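## Task

Get the AAA battery into the chest drawer labelled S. Every other object must still be on the table at the end. The drawers have no end stops and can be pulled fully out. Dropping the battery into its drawer from a small height just over the rim is allowed. All drawers must be closed at the end. The chest may slide a few centimetres or rotate a little but has to finish standing upright. Nothing counts as done if it only stays in place because the robot is holding it.

## Robot and tools

ROBOT AND FRAME. There are two arms, left_arm and right_arm, each with a two-finger gripper. The names are labels, not image sides; left_arm is mounted on the +y side. All poses use one scene frame: origin on the table surface midway between the arms, +x pointing out over the table, +z up. Positions are in metres and orientations are quaternions ordered w, x, y, z. Reported hand positions can be slightly wrong, especially at long reach.

GRIPPER GEOMETRY. The fingers extend along the gripper's +z axis and close along its x axis. end_effector_position is the point midway between the pads; fingertips are 17.5 mm past it. A pure rotation pivots about that point, which is 25 mm from the last joint's axis toward the gripper's -y. A flat block sticks out about 9 cm toward -y and rotates with the gripper, so watch it for collisions.

THE ROW. Every motion command uses rows of 20 numbers, always for both arms: left x, y, z, qw, qx, qy, qz, position, force_limit, speed, then the same ten for the right arm. The first seven of each half are an absolute target pose for that gripper in the scene frame, not an offset. The last three are finger settings, each in [-1, 1]: position +1 = fully open (50 mm gap), about -0.65 = pads touching, -1 = close until something blocks them (use this to grip). force_limit maps -1/0/+1 to roughly 20/102/185 N per pad (actual grip can be ~17% higher). speed maps -1/0/+1 to 20/85/150 mm/s of gap change. A 0 is a real command, so to leave a gripper alone resend its previous three numbers. To hold an arm still, resend the exact pose from the last result before it stopped, plus its current finger numbers; to keep an orientation, resend the same target quaternion every time rather than the drifted reported one.

TOOLS.
execute_actions: "actions" holds zero or one item. Empty list: just return the current state. {"rows": [...], "steps": n}: up to 15 rows, n up to 15 control steps of 1/30 s (default 15); each row lasts one step and the final row repeats to fill n. {"steps": n} alone: a wait of up to 300 steps counted from the previous result. Optional "pictures" true/false. A call is rejected (nothing sent) if any target lies over 0.6 m from that arm's last reported position along any gripper axis. Each step the commanded pose is clipped to within 100 mm and 16 degrees of the measured pose, and motion trails commands by about 0.17 s; after an action an arm only continues to its last clipped pose, so check the result and send the remainder.
move: "target" is one 20-number row of absolute poses. Each gripper travels in a straight line toward it, all paths finishing together in 0.5 to 10 s (cut off at 10 s). "speed" is path top speed in m/s, 0.002 to 0.5, default 0.25; rotation is capped at twice that in rad/s. Paths ignore obstacles and the other arm. Optional "stop_force" (13 to 80 N, shared by both arms) ends an arm's path when its wrist sensor feels that much extra resistance for two steps; the arm then backs off two steps and holds. Use it only with slow moves, not before 0.2 s into the scene, not when the gripper rotates during the move, and leave it out when lifting away from something the gripper presses on. Finger settings are sent at the start.
wait: "seconds" 0 to 10; nothing new is sent.
zoom_image: "camera" (cam_head_left, cam_head_right, cam_high, cam_low, cam_left_wrist, cam_right_wrist) and "region" [x0, y0, x1, y1] in pixels, top-left origin, at most 504 by 504. All images are 672x504.
finished_scene: "scene" number; ends that scene permanently and reports whether the goal holds.

READING RESULTS. The state line gives each arm's gripper position, quaternion and velocities. A "move:" line says how the move ended: done, off_target, moving, held, fault, or contact (path stopped by stop_force). limits=paced means a target was clipped; limits=held means some steps were blocked, after which the arm may suddenly move fast. "pose unreachable" means the clearance check altered or blocked a command; HELD marks steps not sent. "Hand target" shows where the controller is driving each hand. object_status: 0 moving, 1 blocked while opening, 2 blocked while closing (a grip), 3 reached the commanded position or pads met (usually nothing held). Confirm a grip by status 2. Opening in mm is about (250 - position_measured) x 0.202. Fingers stay put until position changes by at least 0.01; only then do new force_limit or speed values apply, so open before re-gripping more softly. Wrist force and torque lines are in the gripper's own axes, with offsets up to about 5.5 N, noise up to 3.4 N, saturation near 100 N. MOTOR HOT appears at 70 °C; at 85 °C the arm is braked until cool.

CAUTIONS. Arms are stiff: aiming even slightly past a firm contact can trigger a fault, a 10 s stop. Faults also come from joint torque limits (shoulder pan and lift 310, elbow 141, wrists 50.7 N m, held weight included) or 150 N external force. Touch slowly. Never let the arms collide or push each other. Do not knock, drop or slam objects, and keep everything on the table. Held parts may be jerked briefly, so grip firmly.

Each tool is called by a JSON object that holds its "op" and its "data", one argument or row to a line.

## Session

I'll start by looking at the scene.

{"op": "execute_actions", "data": {
  "actions": []
}}

Scene clock: 0.00 s of 7200.00 s.
left_arm: end_effector_position=(+0.5344, +0.4403, +0.1999) position_measured=3 object_status=3 end_effector_quat_wxyz=(+0.019, +0.993, +0.113, -0.003) end_effector_velocity=(+0.000, -0.000, -0.000) end_effector_angular_velocity=(+0.001, +0.001, -0.001) | right_arm: end_effector_position=(+0.0335, +0.1463, +0.1054) position_measured=3 object_status=3 end_effector_quat_wxyz=(+0.388, +0.849, +0.218, +0.285) end_effector_velocity=(+0.000, -0.000, +0.001) end_effector_angular_velocity=(-0.001, +0.000, +0.000)
Joint positions: left_arm=[-0.719 -1.574  2.118 -2.137 -1.603  0.679] | right_arm=[ 4.859 -2.157 -1.558 -1.921  1.095 -3.093]
Joint velocities: left_arm=[-0.     0.001 -0.001  0.001 -0.     0.001] | right_arm=[-0.     0.001 -0.    -0.001 -0.    -0.   ]
Wrist force (N, on the end effector, along its own x y z axes, offset not removed): no reading
Wrist torque (N m, same axes, about the end effector's origin, offset not removed): no reading
Hand target (left_arm): +0.534, +0.440, +0.200; +0.019, +0.993, +0.113, -0.003
Hand target (right_arm): +0.033, +0.146, +0.105; +0.388, +0.849, +0.218, +0.285

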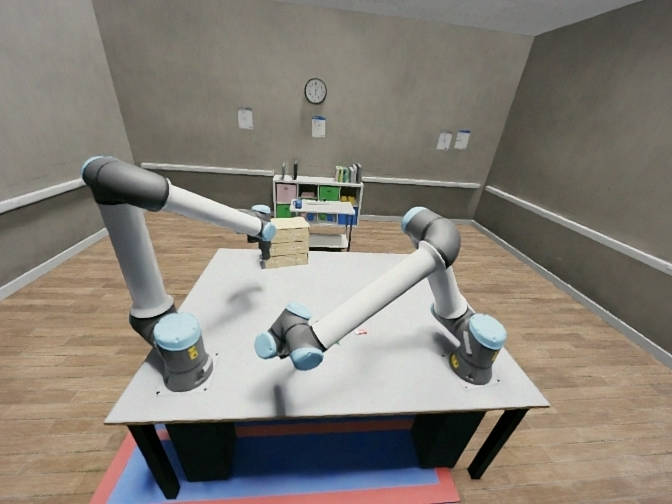

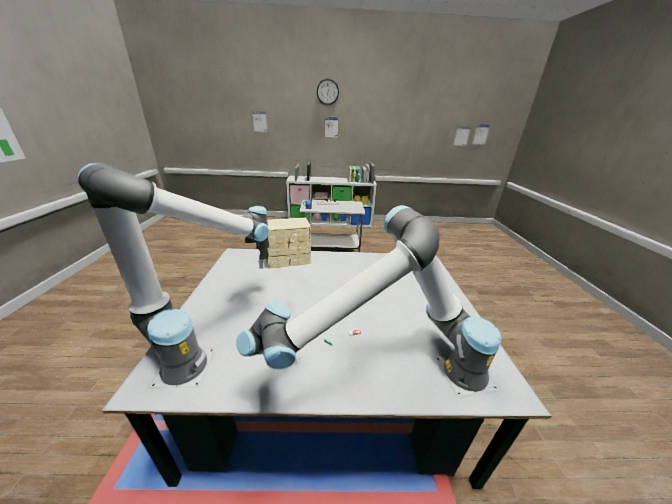

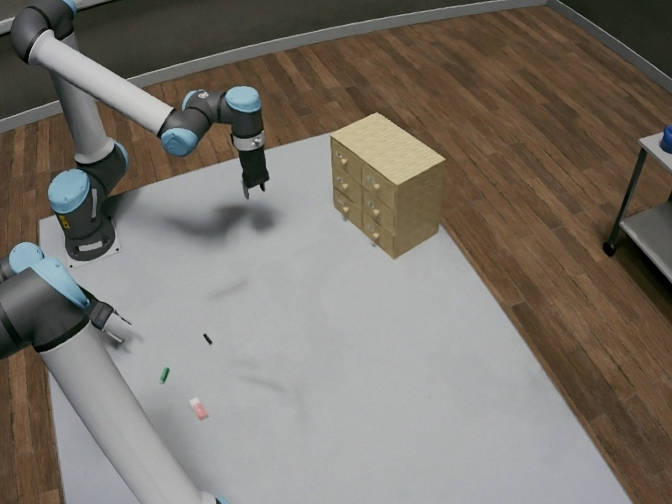

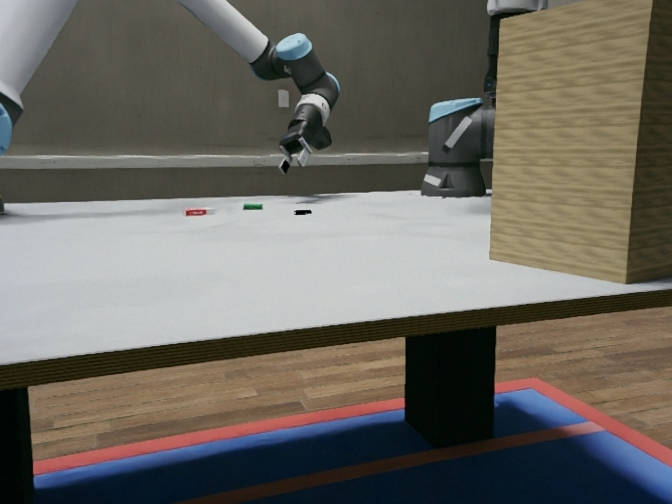

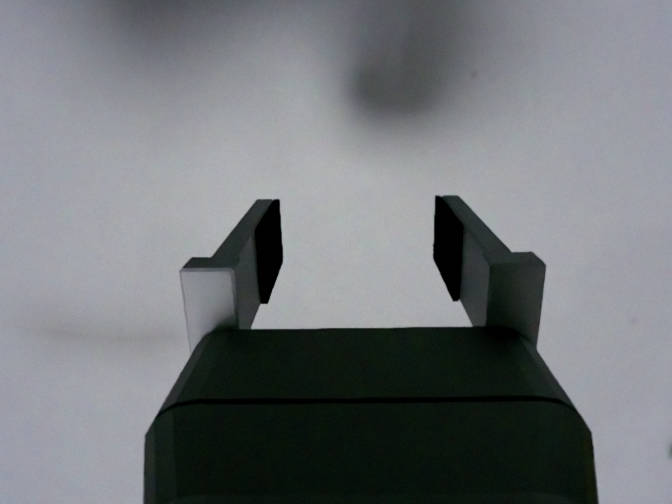

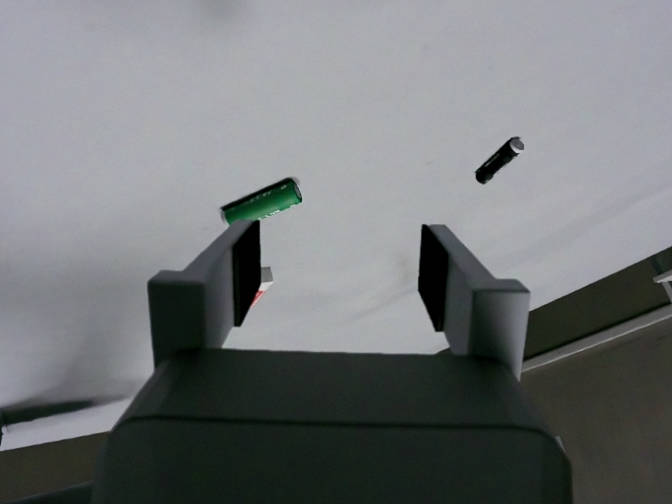

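{"op": "zoom_image", "data": {
  "camera": "cam_high",
  "region": [310, 100, 470, 270]
}}

{"op": "zoom_image", "data": {
  "camera": "cam_right_wrist",
  "region": [200, 110, 560, 320]
}}

{"op": "zoom_image", "data": {
  "camera": "cam_head_right",
  "region": [250, 205, 330, 280]
}}

{"op": "zoom_image", "data": {
  "camera": "cam_high",
  "region": [140, 310, 260, 430]
}}

Region (310, 100, 470, 270) of cam_high's 672x504 image, scaled by 2.965, with more detail than that image has; it fills the left 474 columns of this view, and the rest is white.

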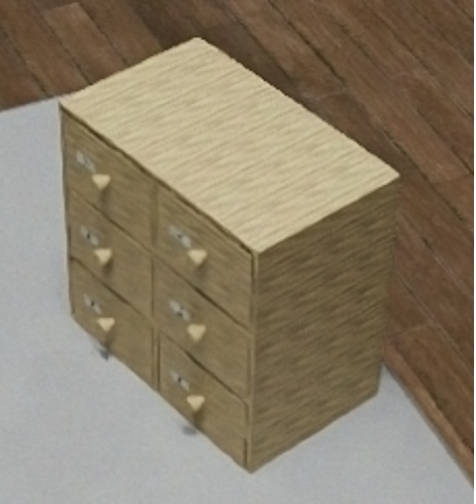

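Region (200, 110, 560, 320) of cam_right_wrist's 672x504 image, scaled by 1.400, with more detail than that image has; it fills the top 294 rows of this view, and the rest is white.

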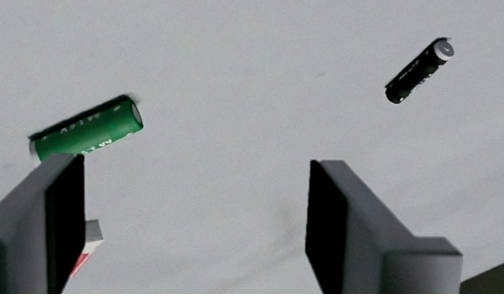

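Region (250, 205, 330, 280) of cam_head_right's 672x504 image, scaled by 6.300, with more detail than that image has; it fills the top 472 rows of this view, and the rest is white.

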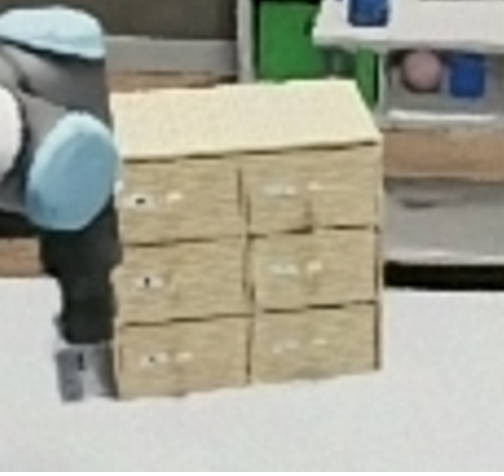

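Region (140, 310, 260, 430) of cam_high's 672x504 image, scaled by 4.200, with more detail than that image has.

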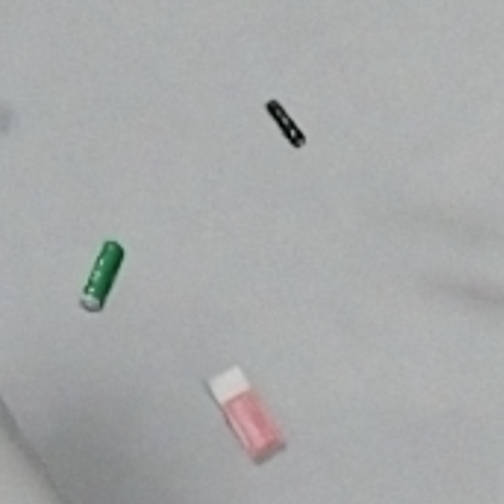

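{"op": "move", "data": {
  "target": [0.50, 0.34, 0.20, 0.5214, -0.5214, 0.4777, -0.4777, 1, 0, 0, 0.275, 0.065, 0.16, 0, 0.9925, 0.122, 0, 1, 0, 0],
  "speed": 0.4
}}

Scene clock: 112.00 s of 7200.00 s.
left_arm: end_effector_position=(+0.4980, +0.3394, +0.2001) position_measured=3 object_status=3 end_effector_quat_wxyz=(+0.549, -0.529, +0.448, -0.467) end_effector_velocity=(+0.000, +0.000, +0.000) end_effector_angular_velocity=(+0.006, -0.017, -0.018) | right_arm: end_effector_position=(+0.2743, +0.0653, +0.1591) position_measured=3 object_status=3 end_effector_quat_wxyz=(+0.000, +0.993, +0.122, -0.001) end_effector_velocity=(+0.001, +0.000, +0.000) end_effector_angular_velocity=(+0.005, +0.005, -0.001)
Joint positions: left_arm=[-1.438 -1.325  2.608 -2.299  0.045  1.014] | right_arm=[ 4.317 -1.767 -1.975 -0.972  1.573 -3.617]
Joint velocities: left_arm=[ 0.002 -0.037 -0.015  0.238  0.026 -0.183] | right_arm=[-0.004 -0.    -0.     0.005  0.006 -0.002]
Wrist force (N, on the end effector, along its own x y z axes, offset not removed): left_arm=[-0.1 -1.0 0.7] | right_arm=[-2.9 -3.5 -1.1]
Wrist torque (N m, same axes, about the end effector's origin, offset not removed): left_arm=[-0.17 -0.03 -0.03] | right_arm=[-0.49 0.27 0.13]
Hand target (left_arm): +0.498, +0.339, +0.200; +0.549, -0.528, +0.449, -0.468
Hand target (right_arm): +0.274, +0.065, +0.159; +0.000, +0.993, +0.122, -0.001
Off the commanded pose (left_arm): 0.002 m, 5 deg.
Off the commanded pose (right_arm): 0.001 m, 0 deg.
After step 90, 105.57 s passed at rest.
move: off_target (left_arm)
camera_calibration (this result's frames):
cam_left_wrist: T_world_to_cam=[[0.191629, -0.981098, -0.0269308, 0.250288], [-0.265607, -0.0254242, -0.963746, 0.330199], [0.944845, 0.191835, -0.265458, -0.33003], [0, 0, 0, 1]] pos_world=[0.351568, 0.317263, 0.237359]
cam_right_wrist: T_world_to_cam=[[0.969207, 0.243129, -0.0390687, -0.268302], [0.244977, -0.935883, 0.253198, -0.0431544], [0.0249962, -0.254972, -0.966625, 0.317863], [0, 0, 0, 1]] pos_world=[0.262667, 0.105891, 0.307699]

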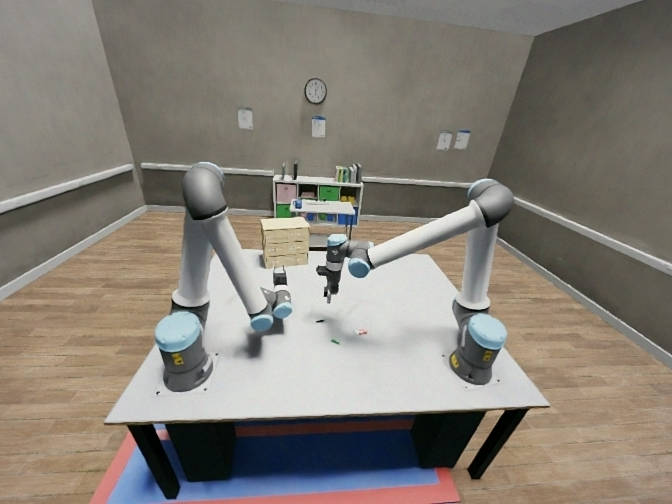

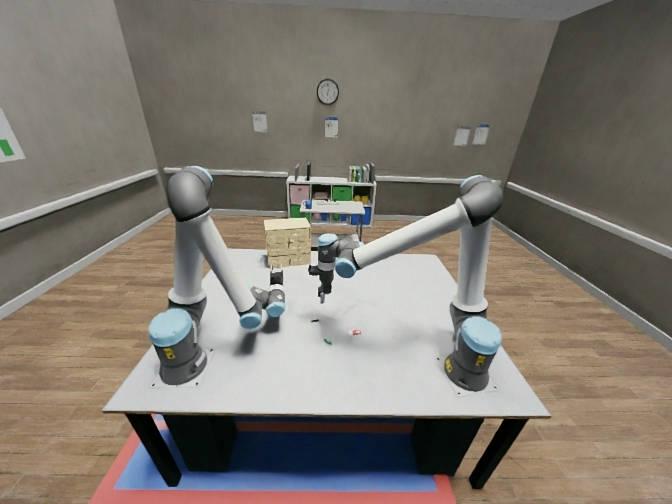

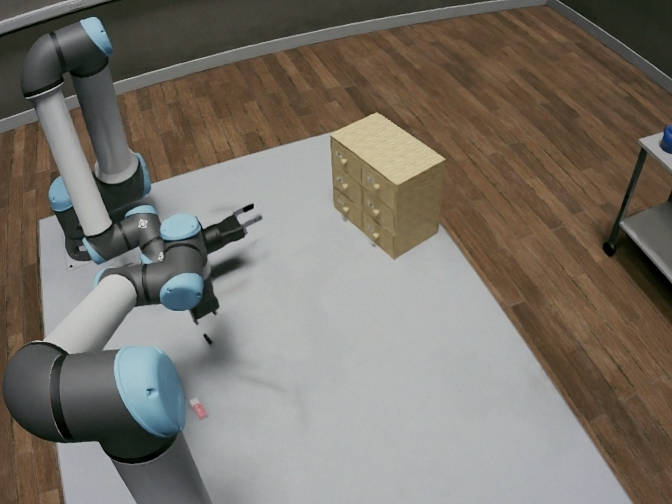

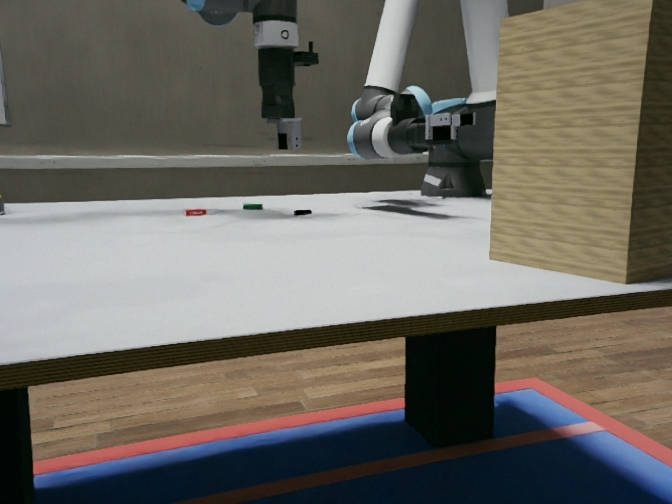

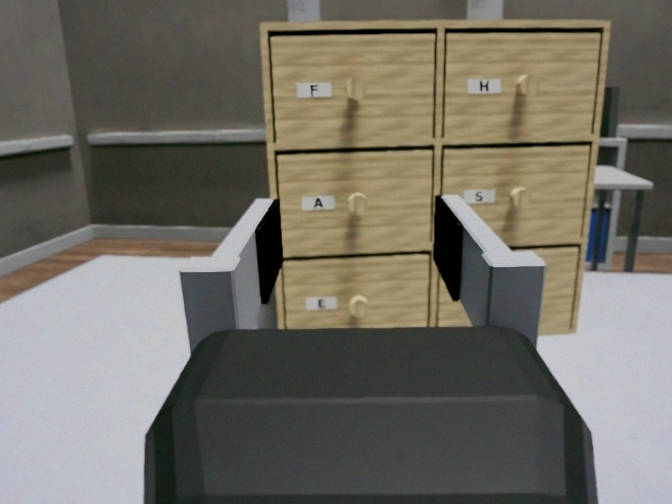

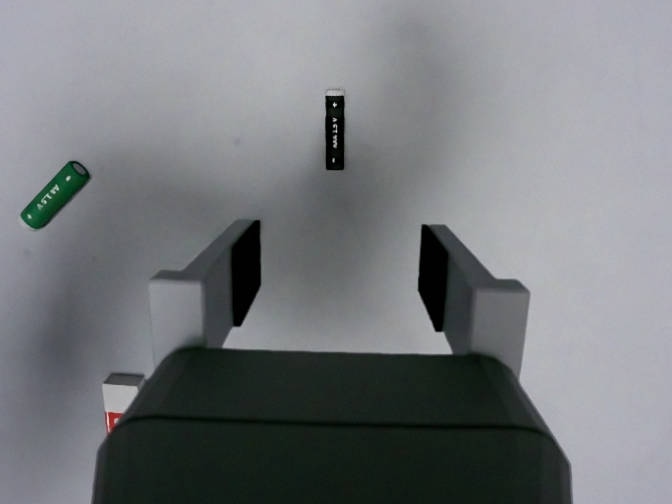

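{"op": "zoom_image", "data": {
  "camera": "cam_left_wrist",
  "region": [420, 10, 672, 262]
}}

Region (420, 10, 672, 262) of cam_left_wrist's 672x504 image, scaled by 2.000, with more detail than that image has.

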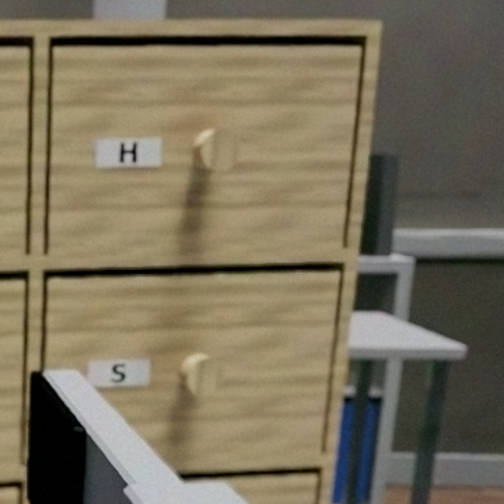

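{"op": "move", "data": {
  "target": [0.498, 0.3394, 0.2001, 0.549, -0.528, 0.449, -0.468, 1, 0, 0, 0.2614, 0.0964, 0.05, 0, 0.9925, 0.122, 0, 1, 0, 0],
  "speed": 0.25
}}

Scene clock: 216.13 s of 7200.00 s.
left_arm: end_effector_position=(+0.4980, +0.3394, +0.2001) position_measured=3 object_status=3 end_effector_quat_wxyz=(+0.549, -0.528, +0.449, -0.468) end_effector_velocity=(-0.000, -0.001, +0.000) end_effector_angular_velocity=(+0.001, -0.000, -0.001) | right_arm: end_effector_position=(+0.2614, +0.0960, +0.0504) position_measured=3 object_status=3 end_effector_quat_wxyz=(+0.000, +0.993, +0.122, +0.000) end_effector_velocity=(-0.000, +0.002, -0.002) end_effector_angular_velocity=(+0.001, -0.001, +0.001)
Joint positions: left_arm=[-1.438 -1.332  2.604 -2.256  0.048  0.981] | right_arm=[ 4.344 -1.922 -2.01  -0.781  1.571 -3.59 ]
Joint velocities: left_arm=[-0.    -0.001 -0.001  0.002  0.     0.   ] | right_arm=[ 0.001 -0.004  0.001  0.005 -0.001 -0.   ]
Wrist force (N, on the end effector, along its own x y z axes, offset not removed): left_arm=[0.8 0.8 -1.7] | right_arm=[-5.2 -5.3 -4.5]
Wrist torque (N m, same axes, about the end effector's origin, offset not removed): left_arm=[0.05 -0.16 -0.10] | right_arm=[-0.89 0.69 0.12]
Hand target (left_arm): +0.498, +0.339, +0.200; +0.549, -0.528, +0.449, -0.468
Hand target (right_arm): +0.261, +0.096, +0.050; +0.000, +0.993, +0.122, +0.000
Off the commanded pose (left_arm): 0.000 m, 0 deg.
Off the commanded pose (right_arm): 0.001 m, 0 deg.
After step 90, 100.00 s passed at rest.
move: done
camera_calibration (this result's frames):
cam_left_wrist: T_world_to_cam=[[0.188827, -0.981632, -0.0272664, 0.25193], [-0.263658, -0.0239318, -0.964319, 0.328885], [0.945954, 0.189278, -0.263334, -0.330157], [0, 0, 0, 1]] pos_world=[0.351455, 0.317665, 0.237078]
cam_right_wrist: T_world_to_cam=[[0.96922, 0.243429, -0.0368084, -0.26764], [0.244702, -0.936059, 0.252813, 0.0163566], [0.0270873, -0.254038, -0.966815, 0.220236], [0, 0, 0, 1]] pos_world=[0.249434, 0.13641, 0.198941]

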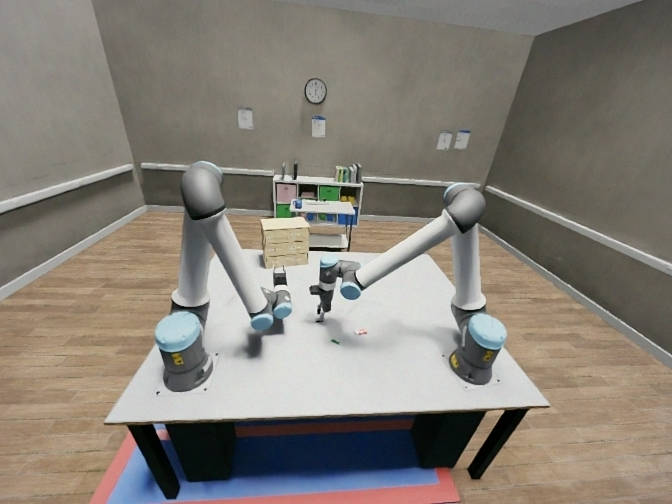

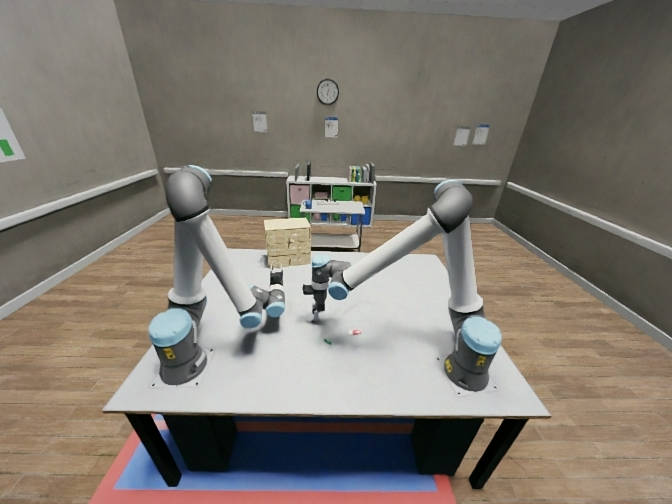

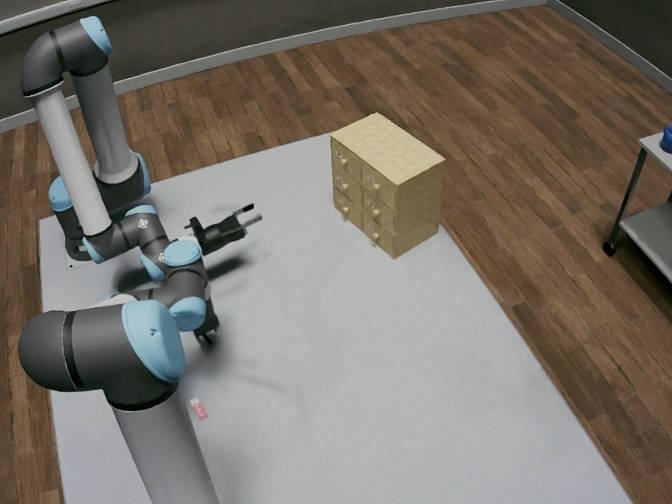

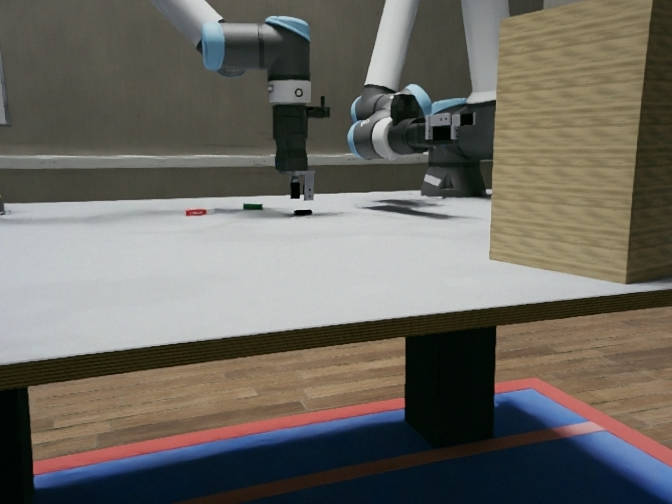

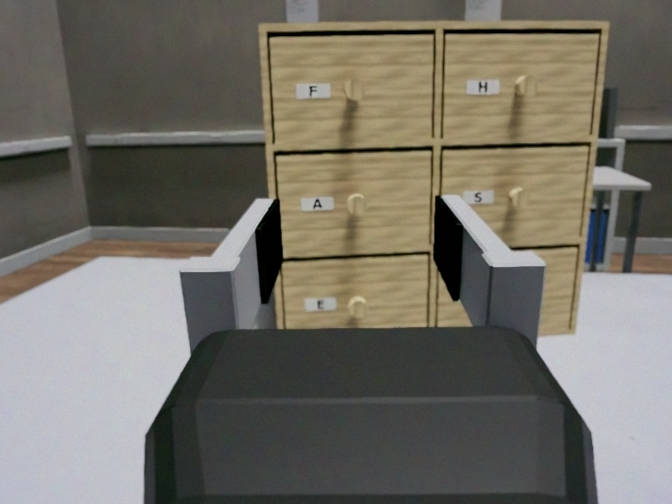

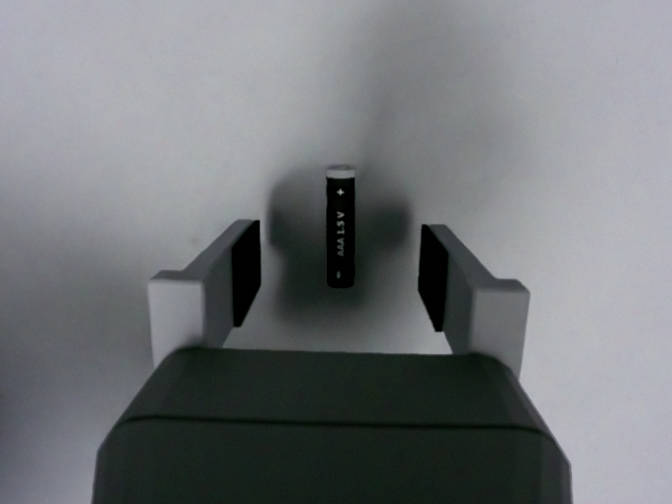

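{"op": "zoom_image", "data": {
  "camera": "cam_low",
  "region": [260, 150, 350, 230]
}}

Region (260, 150, 350, 230) of cam_low's 672x504 image, scaled by 5.600, with more detail than that image has.

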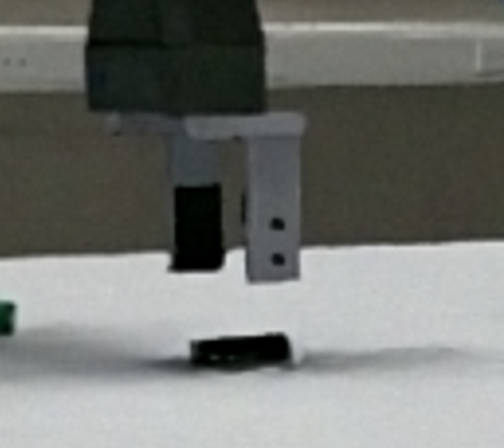

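{"op": "move", "data": {
  "target": [0.498, 0.3394, 0.2001, 0.549, -0.528, 0.449, -0.468, 1, 0, 0, 0.2614, 0.0964, 0.019, 0, 0.9925, 0.122, 0, 0.3, -0.5, 0.5],
  "speed": 0.05,
  "stop_force": 15
}}

Scene clock: 233.97 s of 7200.00 s.
left_arm: end_effector_position=(+0.4980, +0.3394, +0.2001) position_measured=3 object_status=3 end_effector_quat_wxyz=(+0.549, -0.528, +0.449, -0.468) end_effector_velocity=(+0.000, -0.001, -0.000) end_effector_angular_velocity=(-0.001, -0.000, -0.000) | right_arm: end_effector_position=(+0.2614, +0.0963, +0.0193) position_measured=107 object_status=3 end_effector_quat_wxyz=(+0.000, +0.993, +0.122, +0.000) end_effector_velocity=(-0.000, +0.000, -0.002) end_effector_angular_velocity=(+0.001, +0.001, +0.001)
Joint positions: left_arm=[-1.438 -1.332  2.604 -2.255  0.048  0.98 ] | right_arm=[ 4.344 -1.963 -2.024 -0.725  1.571 -3.59 ]
Joint velocities: left_arm=[-0.     0.002 -0.001 -0.     0.    -0.002] | right_arm=[-0.    -0.003 -0.001  0.005  0.002 -0.001]
Wrist force (N, on the end effector, along its own x y z axes, offset not removed): left_arm=[0.2 -0.8 -1.1] | right_arm=[-4.9 -3.4 -0.6]
Wrist torque (N m, same axes, about the end effector's origin, offset not removed): left_arm=[-0.06 -0.09 -0.03] | right_arm=[-0.43 0.64 0.06]
Hand target (left_arm): +0.498, +0.339, +0.200; +0.549, -0.528, +0.449, -0.468
Hand target (right_arm): +0.261, +0.096, +0.019; +0.000, +0.993, +0.122, -0.000
Off the commanded pose (left_arm): 0.000 m, 0 deg.
Off the commanded pose (right_arm): 0.000 m, 0 deg.
After step 90, 13.77 s passed at rest.
move: done
camera_calibration (this result's frames):
cam_left_wrist: T_world_to_cam=[[0.188762, -0.981644, -0.0272673, 0.251946], [-0.263674, -0.0239163, -0.964315, 0.328881], [0.945963, 0.189216, -0.263348, -0.33012], [0, 0, 0, 1]] pos_world=[0.35144, 0.317651, 0.237079]
cam_right_wrist: T_world_to_cam=[[0.969219, 0.243432, -0.0368085, -0.26889], [0.244705, -0.936068, 0.252778, 0.0245269], [0.027079, -0.254005, -0.966824, 0.19031], [0, 0, 0, 1]] pos_world=[0.249458, 0.136755, 0.167899]

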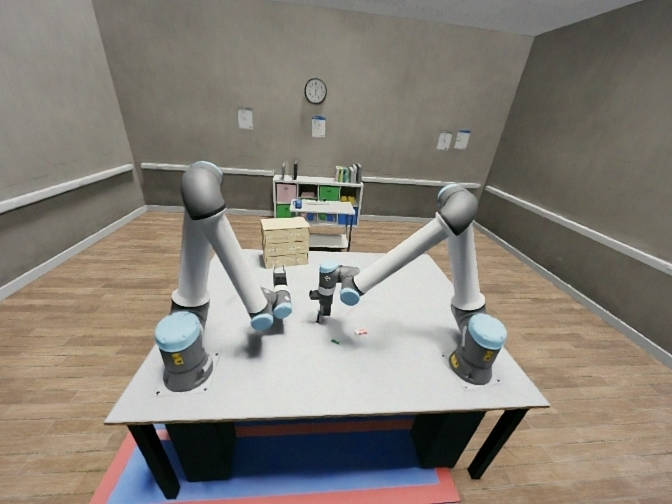

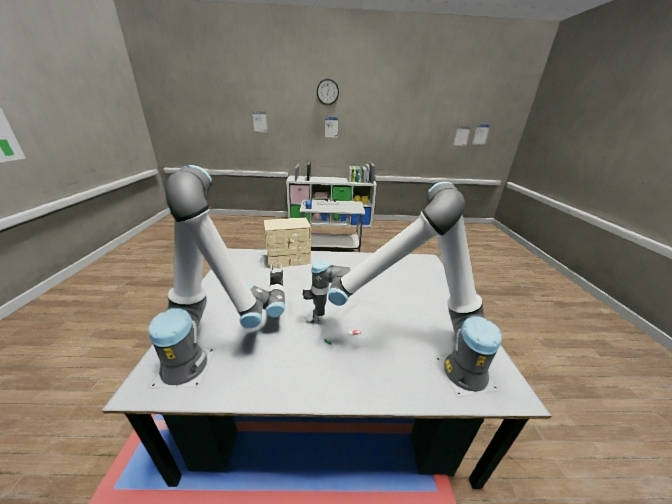

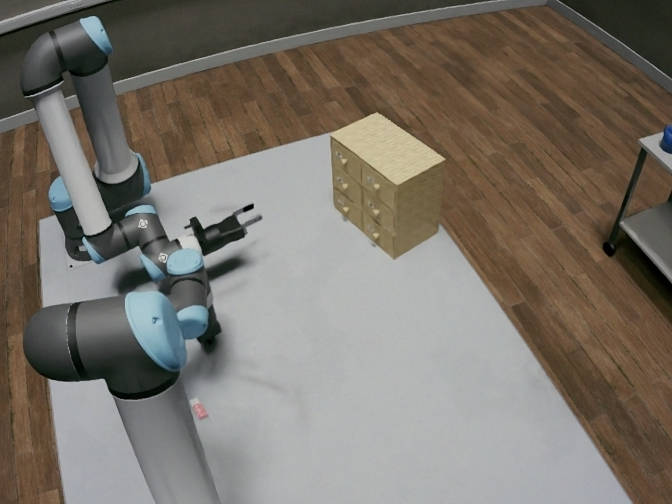

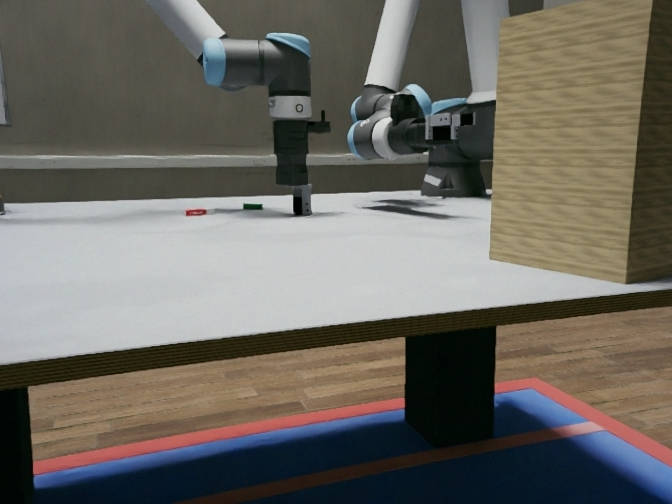

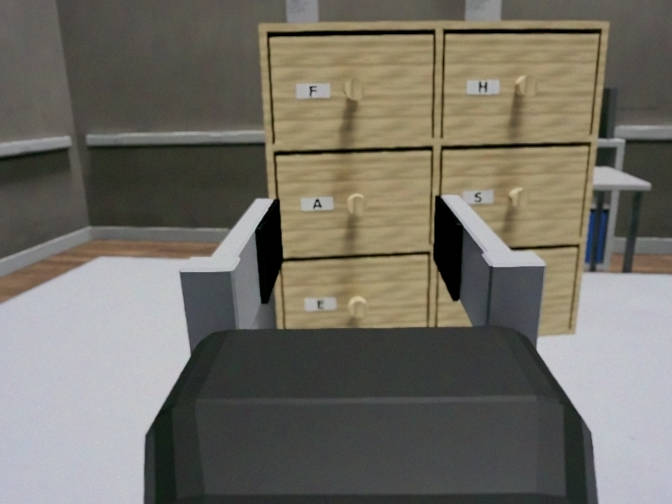

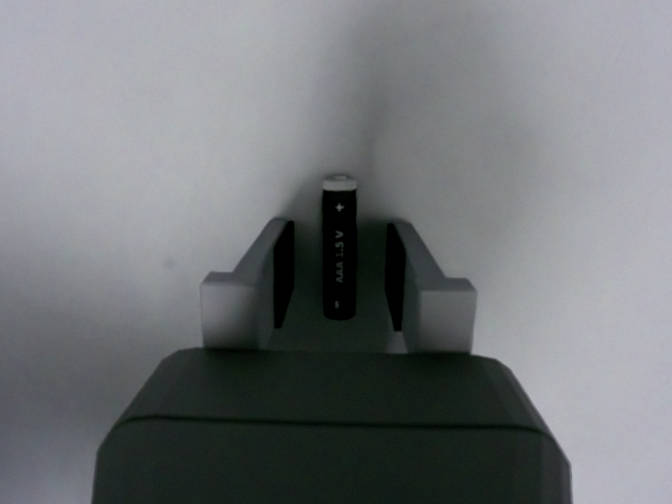

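{"op": "zoom_image", "data": {
  "camera": "cam_low",
  "region": [270, 170, 340, 230]
}}

Region (270, 170, 340, 230) of cam_low's 672x504 image, scaled by 7.200, with more detail than that image has; it fills the top 432 rows of this view, and the rest is white.

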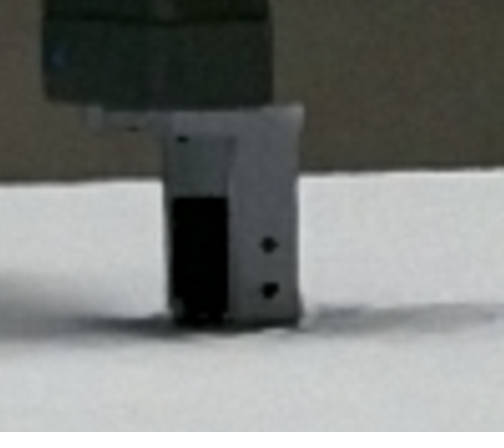

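{"op": "move", "data": {
  "target": [0.498, 0.3394, 0.2001, 0.549, -0.528, 0.449, -0.468, 1, 0, 0, 0.2614, 0.0964, 0.017, 0, 0.9925, 0.122, 0, -1, -0.4, -1],
  "speed": 0.01,
  "stop_force": 13
}}

Scene clock: 244.43 s of 7200.00 s.
left_arm: end_effector_position=(+0.4980, +0.3394, +0.2001) position_measured=3 object_status=3 end_effector_quat_wxyz=(+0.549, -0.528, +0.449, -0.468) end_effector_velocity=(-0.000, -0.001, +0.001) end_effector_angular_velocity=(-0.002, -0.001, -0.000) | right_arm: end_effector_position=(+0.2614, +0.0964, +0.0170) position_measured=206 object_status=2 end_effector_quat_wxyz=(-0.000, +0.993, +0.122, +0.000) end_effector_velocity=(-0.001, +0.000, -0.000) end_effector_angular_velocity=(+0.000, -0.000, +0.000)
Joint positions: left_arm=[-1.438 -1.332  2.604 -2.254  0.048  0.98 ] | right_arm=[ 4.344 -1.967 -2.025 -0.721  1.571 -3.59 ]
Joint velocities: left_arm=[-0.    -0.001 -0.001 -0.     0.     0.   ] | right_arm=[ 0.001 -0.    -0.     0.001 -0.     0.001]
Wrist force (N, on the end effector, along its own x y z axes, offset not removed): left_arm=[1.6 -2.1 -2.8] | right_arm=[-2.4 -5.1 -1.6]
Wrist torque (N m, same axes, about the end effector's origin, offset not removed): left_arm=[-0.41 -0.30 -0.07] | right_arm=[-0.95 0.18 0.05]
Hand target (left_arm): +0.498, +0.339, +0.200; +0.549, -0.528, +0.449, -0.468
Hand target (right_arm): +0.261, +0.096, +0.017; +0.000, +0.993, +0.122, -0.000
Off the commanded pose (left_arm): 0.000 m, 0 deg.
Off the commanded pose (right_arm): 0.000 m, 0 deg.
After step 90, 6.23 s passed at rest.
move: done
camera_calibration (this result's frames):
cam_left_wrist: T_world_to_cam=[[0.188744, -0.981648, -0.0272678, 0.251952], [-0.263667, -0.0239097, -0.964317, 0.328879], [0.945968, 0.189199, -0.263341, -0.330117], [0, 0, 0, 1]] pos_world=[0.35144, 0.31765, 0.237081]
cam_right_wrist: T_world_to_cam=[[0.969216, 0.243434, -0.0368774, -0.269013], [0.244726, -0.936079, 0.252715, 0.025163], [0.0269992, -0.253961, -0.966838, 0.188102], [0, 0, 0, 1]] pos_world=[0.249495, 0.136812, 0.165584]

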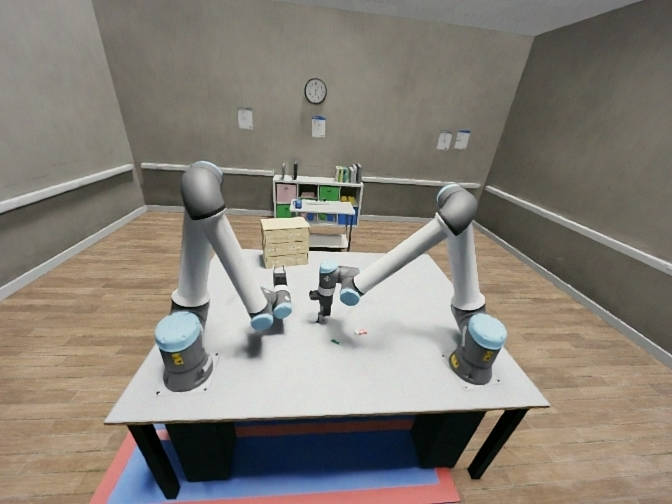

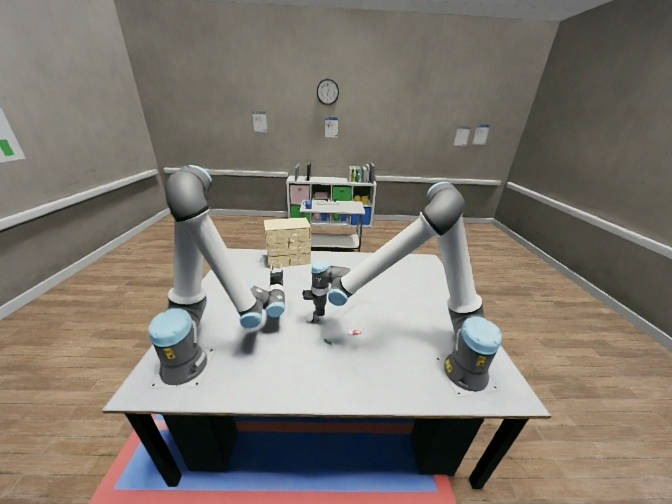

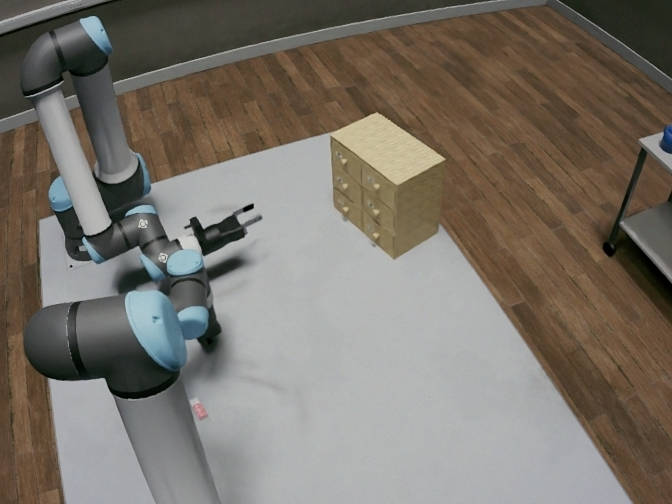

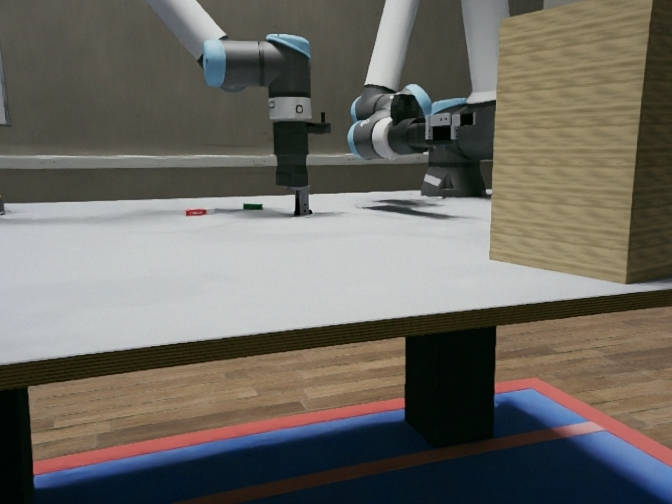

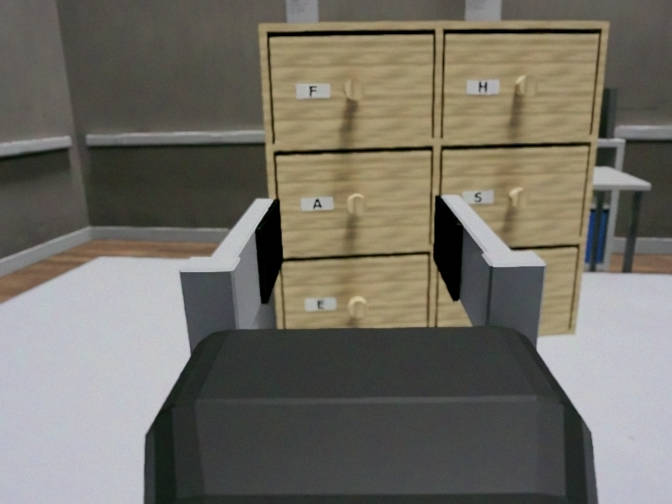

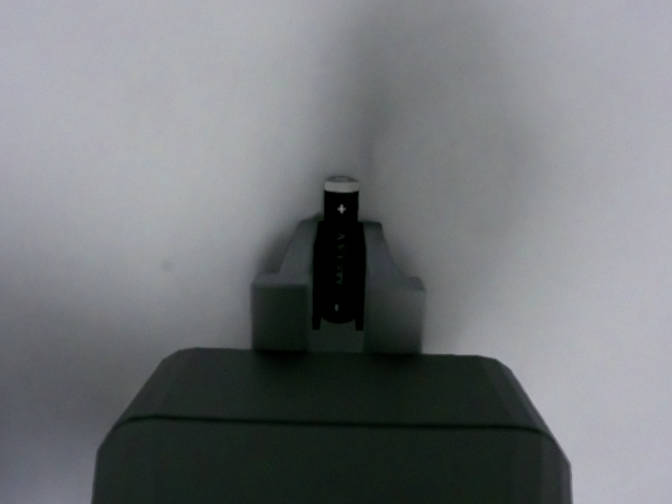

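{"op": "move", "data": {
  "target": [0.7564, 0.2065, 0.154, 0.5636, -0.5636, 0.427, -0.427, 1, 0, 0, 0.80, -0.04, 0.27, 0, 0.9905, 0.1368, 0, -1, -0.4, -1],
  "speed": 0.3
}}

Scene clock: 276.33 s of 7200.00 s.
left_arm: end_effector_position=(+0.7562, +0.2063, +0.1536) position_measured=3 object_status=3 end_effector_quat_wxyz=(+0.564, -0.563, +0.427, -0.427) end_effector_velocity=(+0.002, -0.001, -0.001) end_effector_angular_velocity=(-0.006, +0.013, -0.001) | right_arm: end_effector_position=(+0.7995, -0.0382, +0.2693) position_measured=206 object_status=2 end_effector_quat_wxyz=(-0.001, +0.991, +0.137, -0.001) end_effector_velocity=(+0.002, +0.000, -0.000) end_effector_angular_velocity=(-0.002, +0.003, +0.002)
Joint positions: left_arm=[-1.102 -0.96   1.824 -0.87   0.249  0.006] | right_arm=[ 3.717 -2.134 -1.237 -1.342  1.573 -4.247]
Joint velocities: left_arm=[ 0.001  0.005 -0.019  0.072  0.002 -0.058] | right_arm=[-0.001 -0.005  0.008 -0.006  0.001 -0.004]
Wrist force (N, on the end effector, along its own x y z axes, offset not removed): left_arm=[-0.7 -1.3 -1.3] | right_arm=[-4.5 -5.6 -1.6]
Wrist torque (N m, same axes, about the end effector's origin, offset not removed): left_arm=[-0.12 0.10 -0.05] | right_arm=[-0.84 0.56 0.07]
Hand target (left_arm): +0.756, +0.206, +0.154; +0.563, -0.564, +0.427, -0.427
Hand target (right_arm): +0.800, -0.038, +0.269; -0.001, +0.991, +0.137, -0.001
Off the commanded pose (left_arm): 0.001 m, 0 deg.
Off the commanded pose (right_arm): 0.002 m, 0 deg.
After step 90, 26.13 s passed at rest.
move: done
camera_calibration (this result's frames):
cam_left_wrist: T_world_to_cam=[[0.297857, -0.954146, -0.0297743, -0.0165449], [-0.295176, -0.0623945, -0.953403, 0.378992], [0.907828, 0.292767, -0.300226, -0.548297], [0, 0, 0, 1]] pos_world=[0.614557, 0.168384, 0.196227]
cam_right_wrist: T_world_to_cam=[[0.961446, 0.272275, -0.0385729, -0.740715], [0.273067, -0.928689, 0.250939, -0.318228], [0.0325024, -0.251798, -0.967234, 0.379139], [0, 0, 0, 1]] pos_world=[0.786732, 0.00160998, 0.418001]

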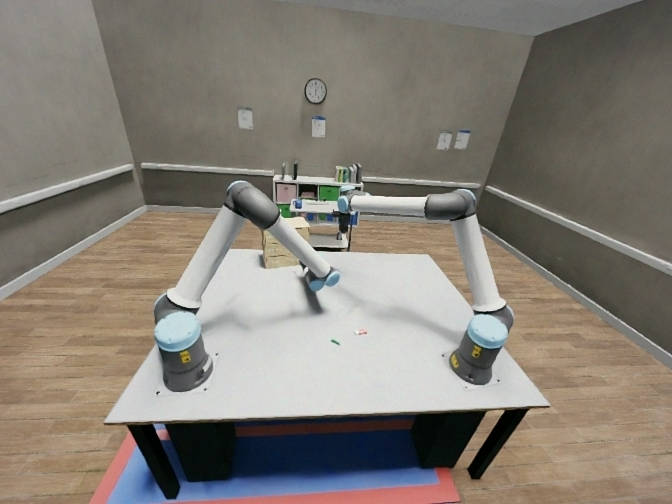

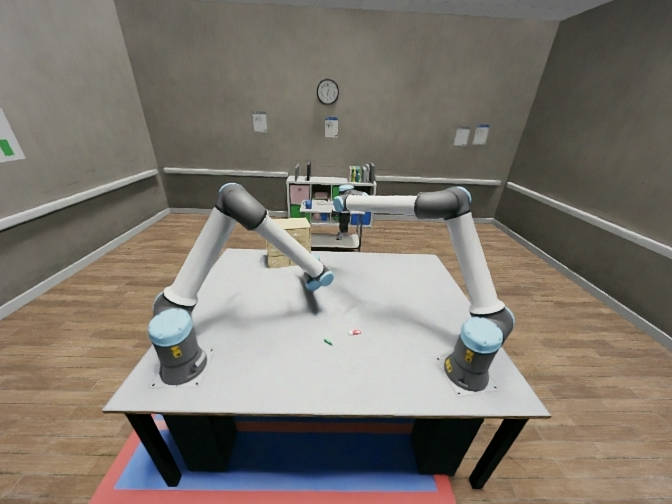

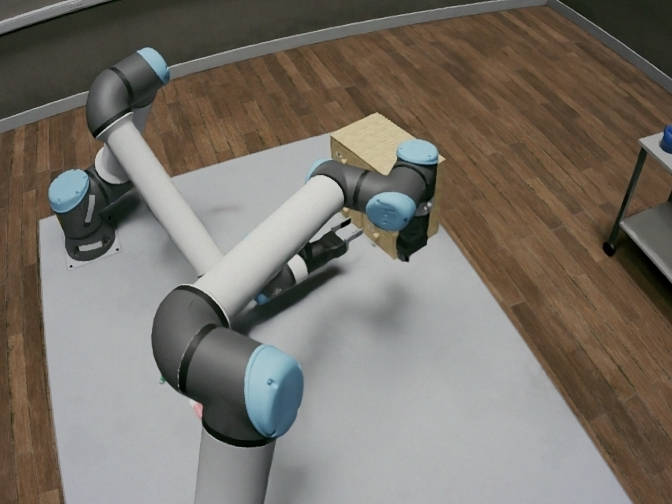

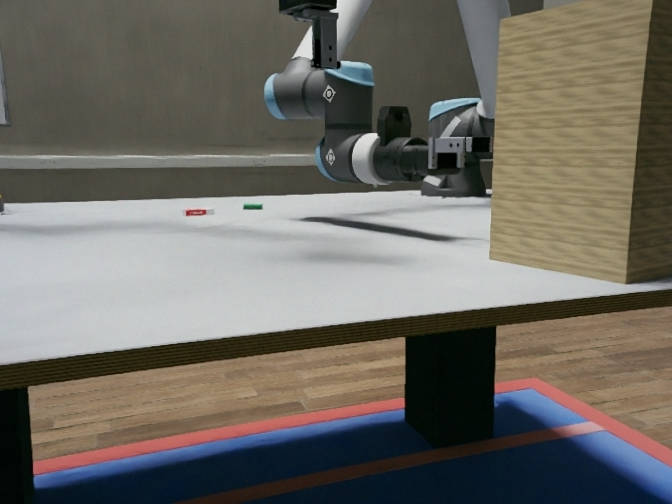

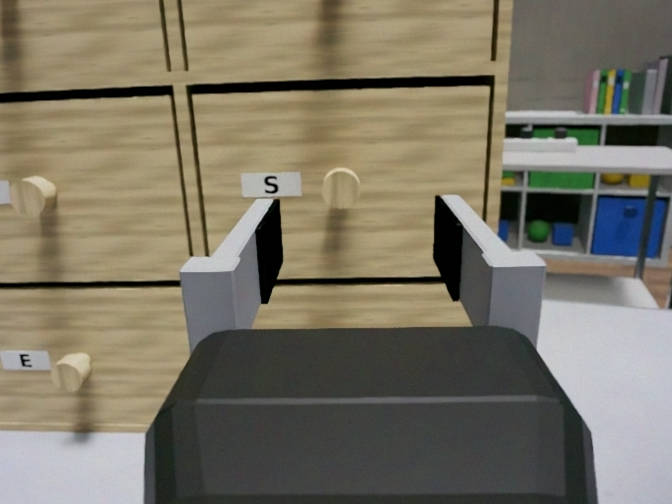

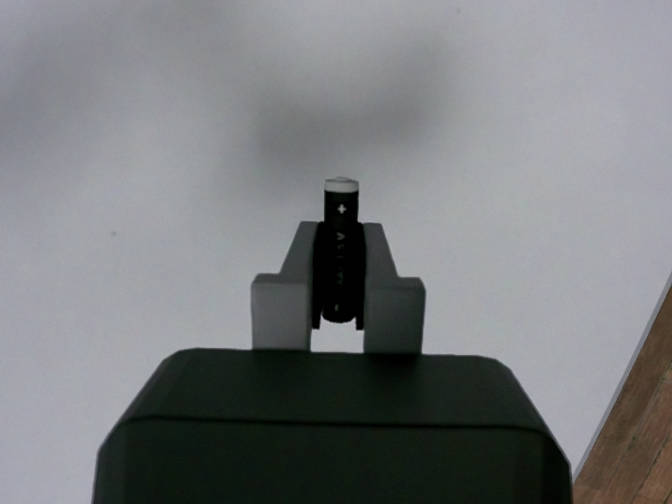

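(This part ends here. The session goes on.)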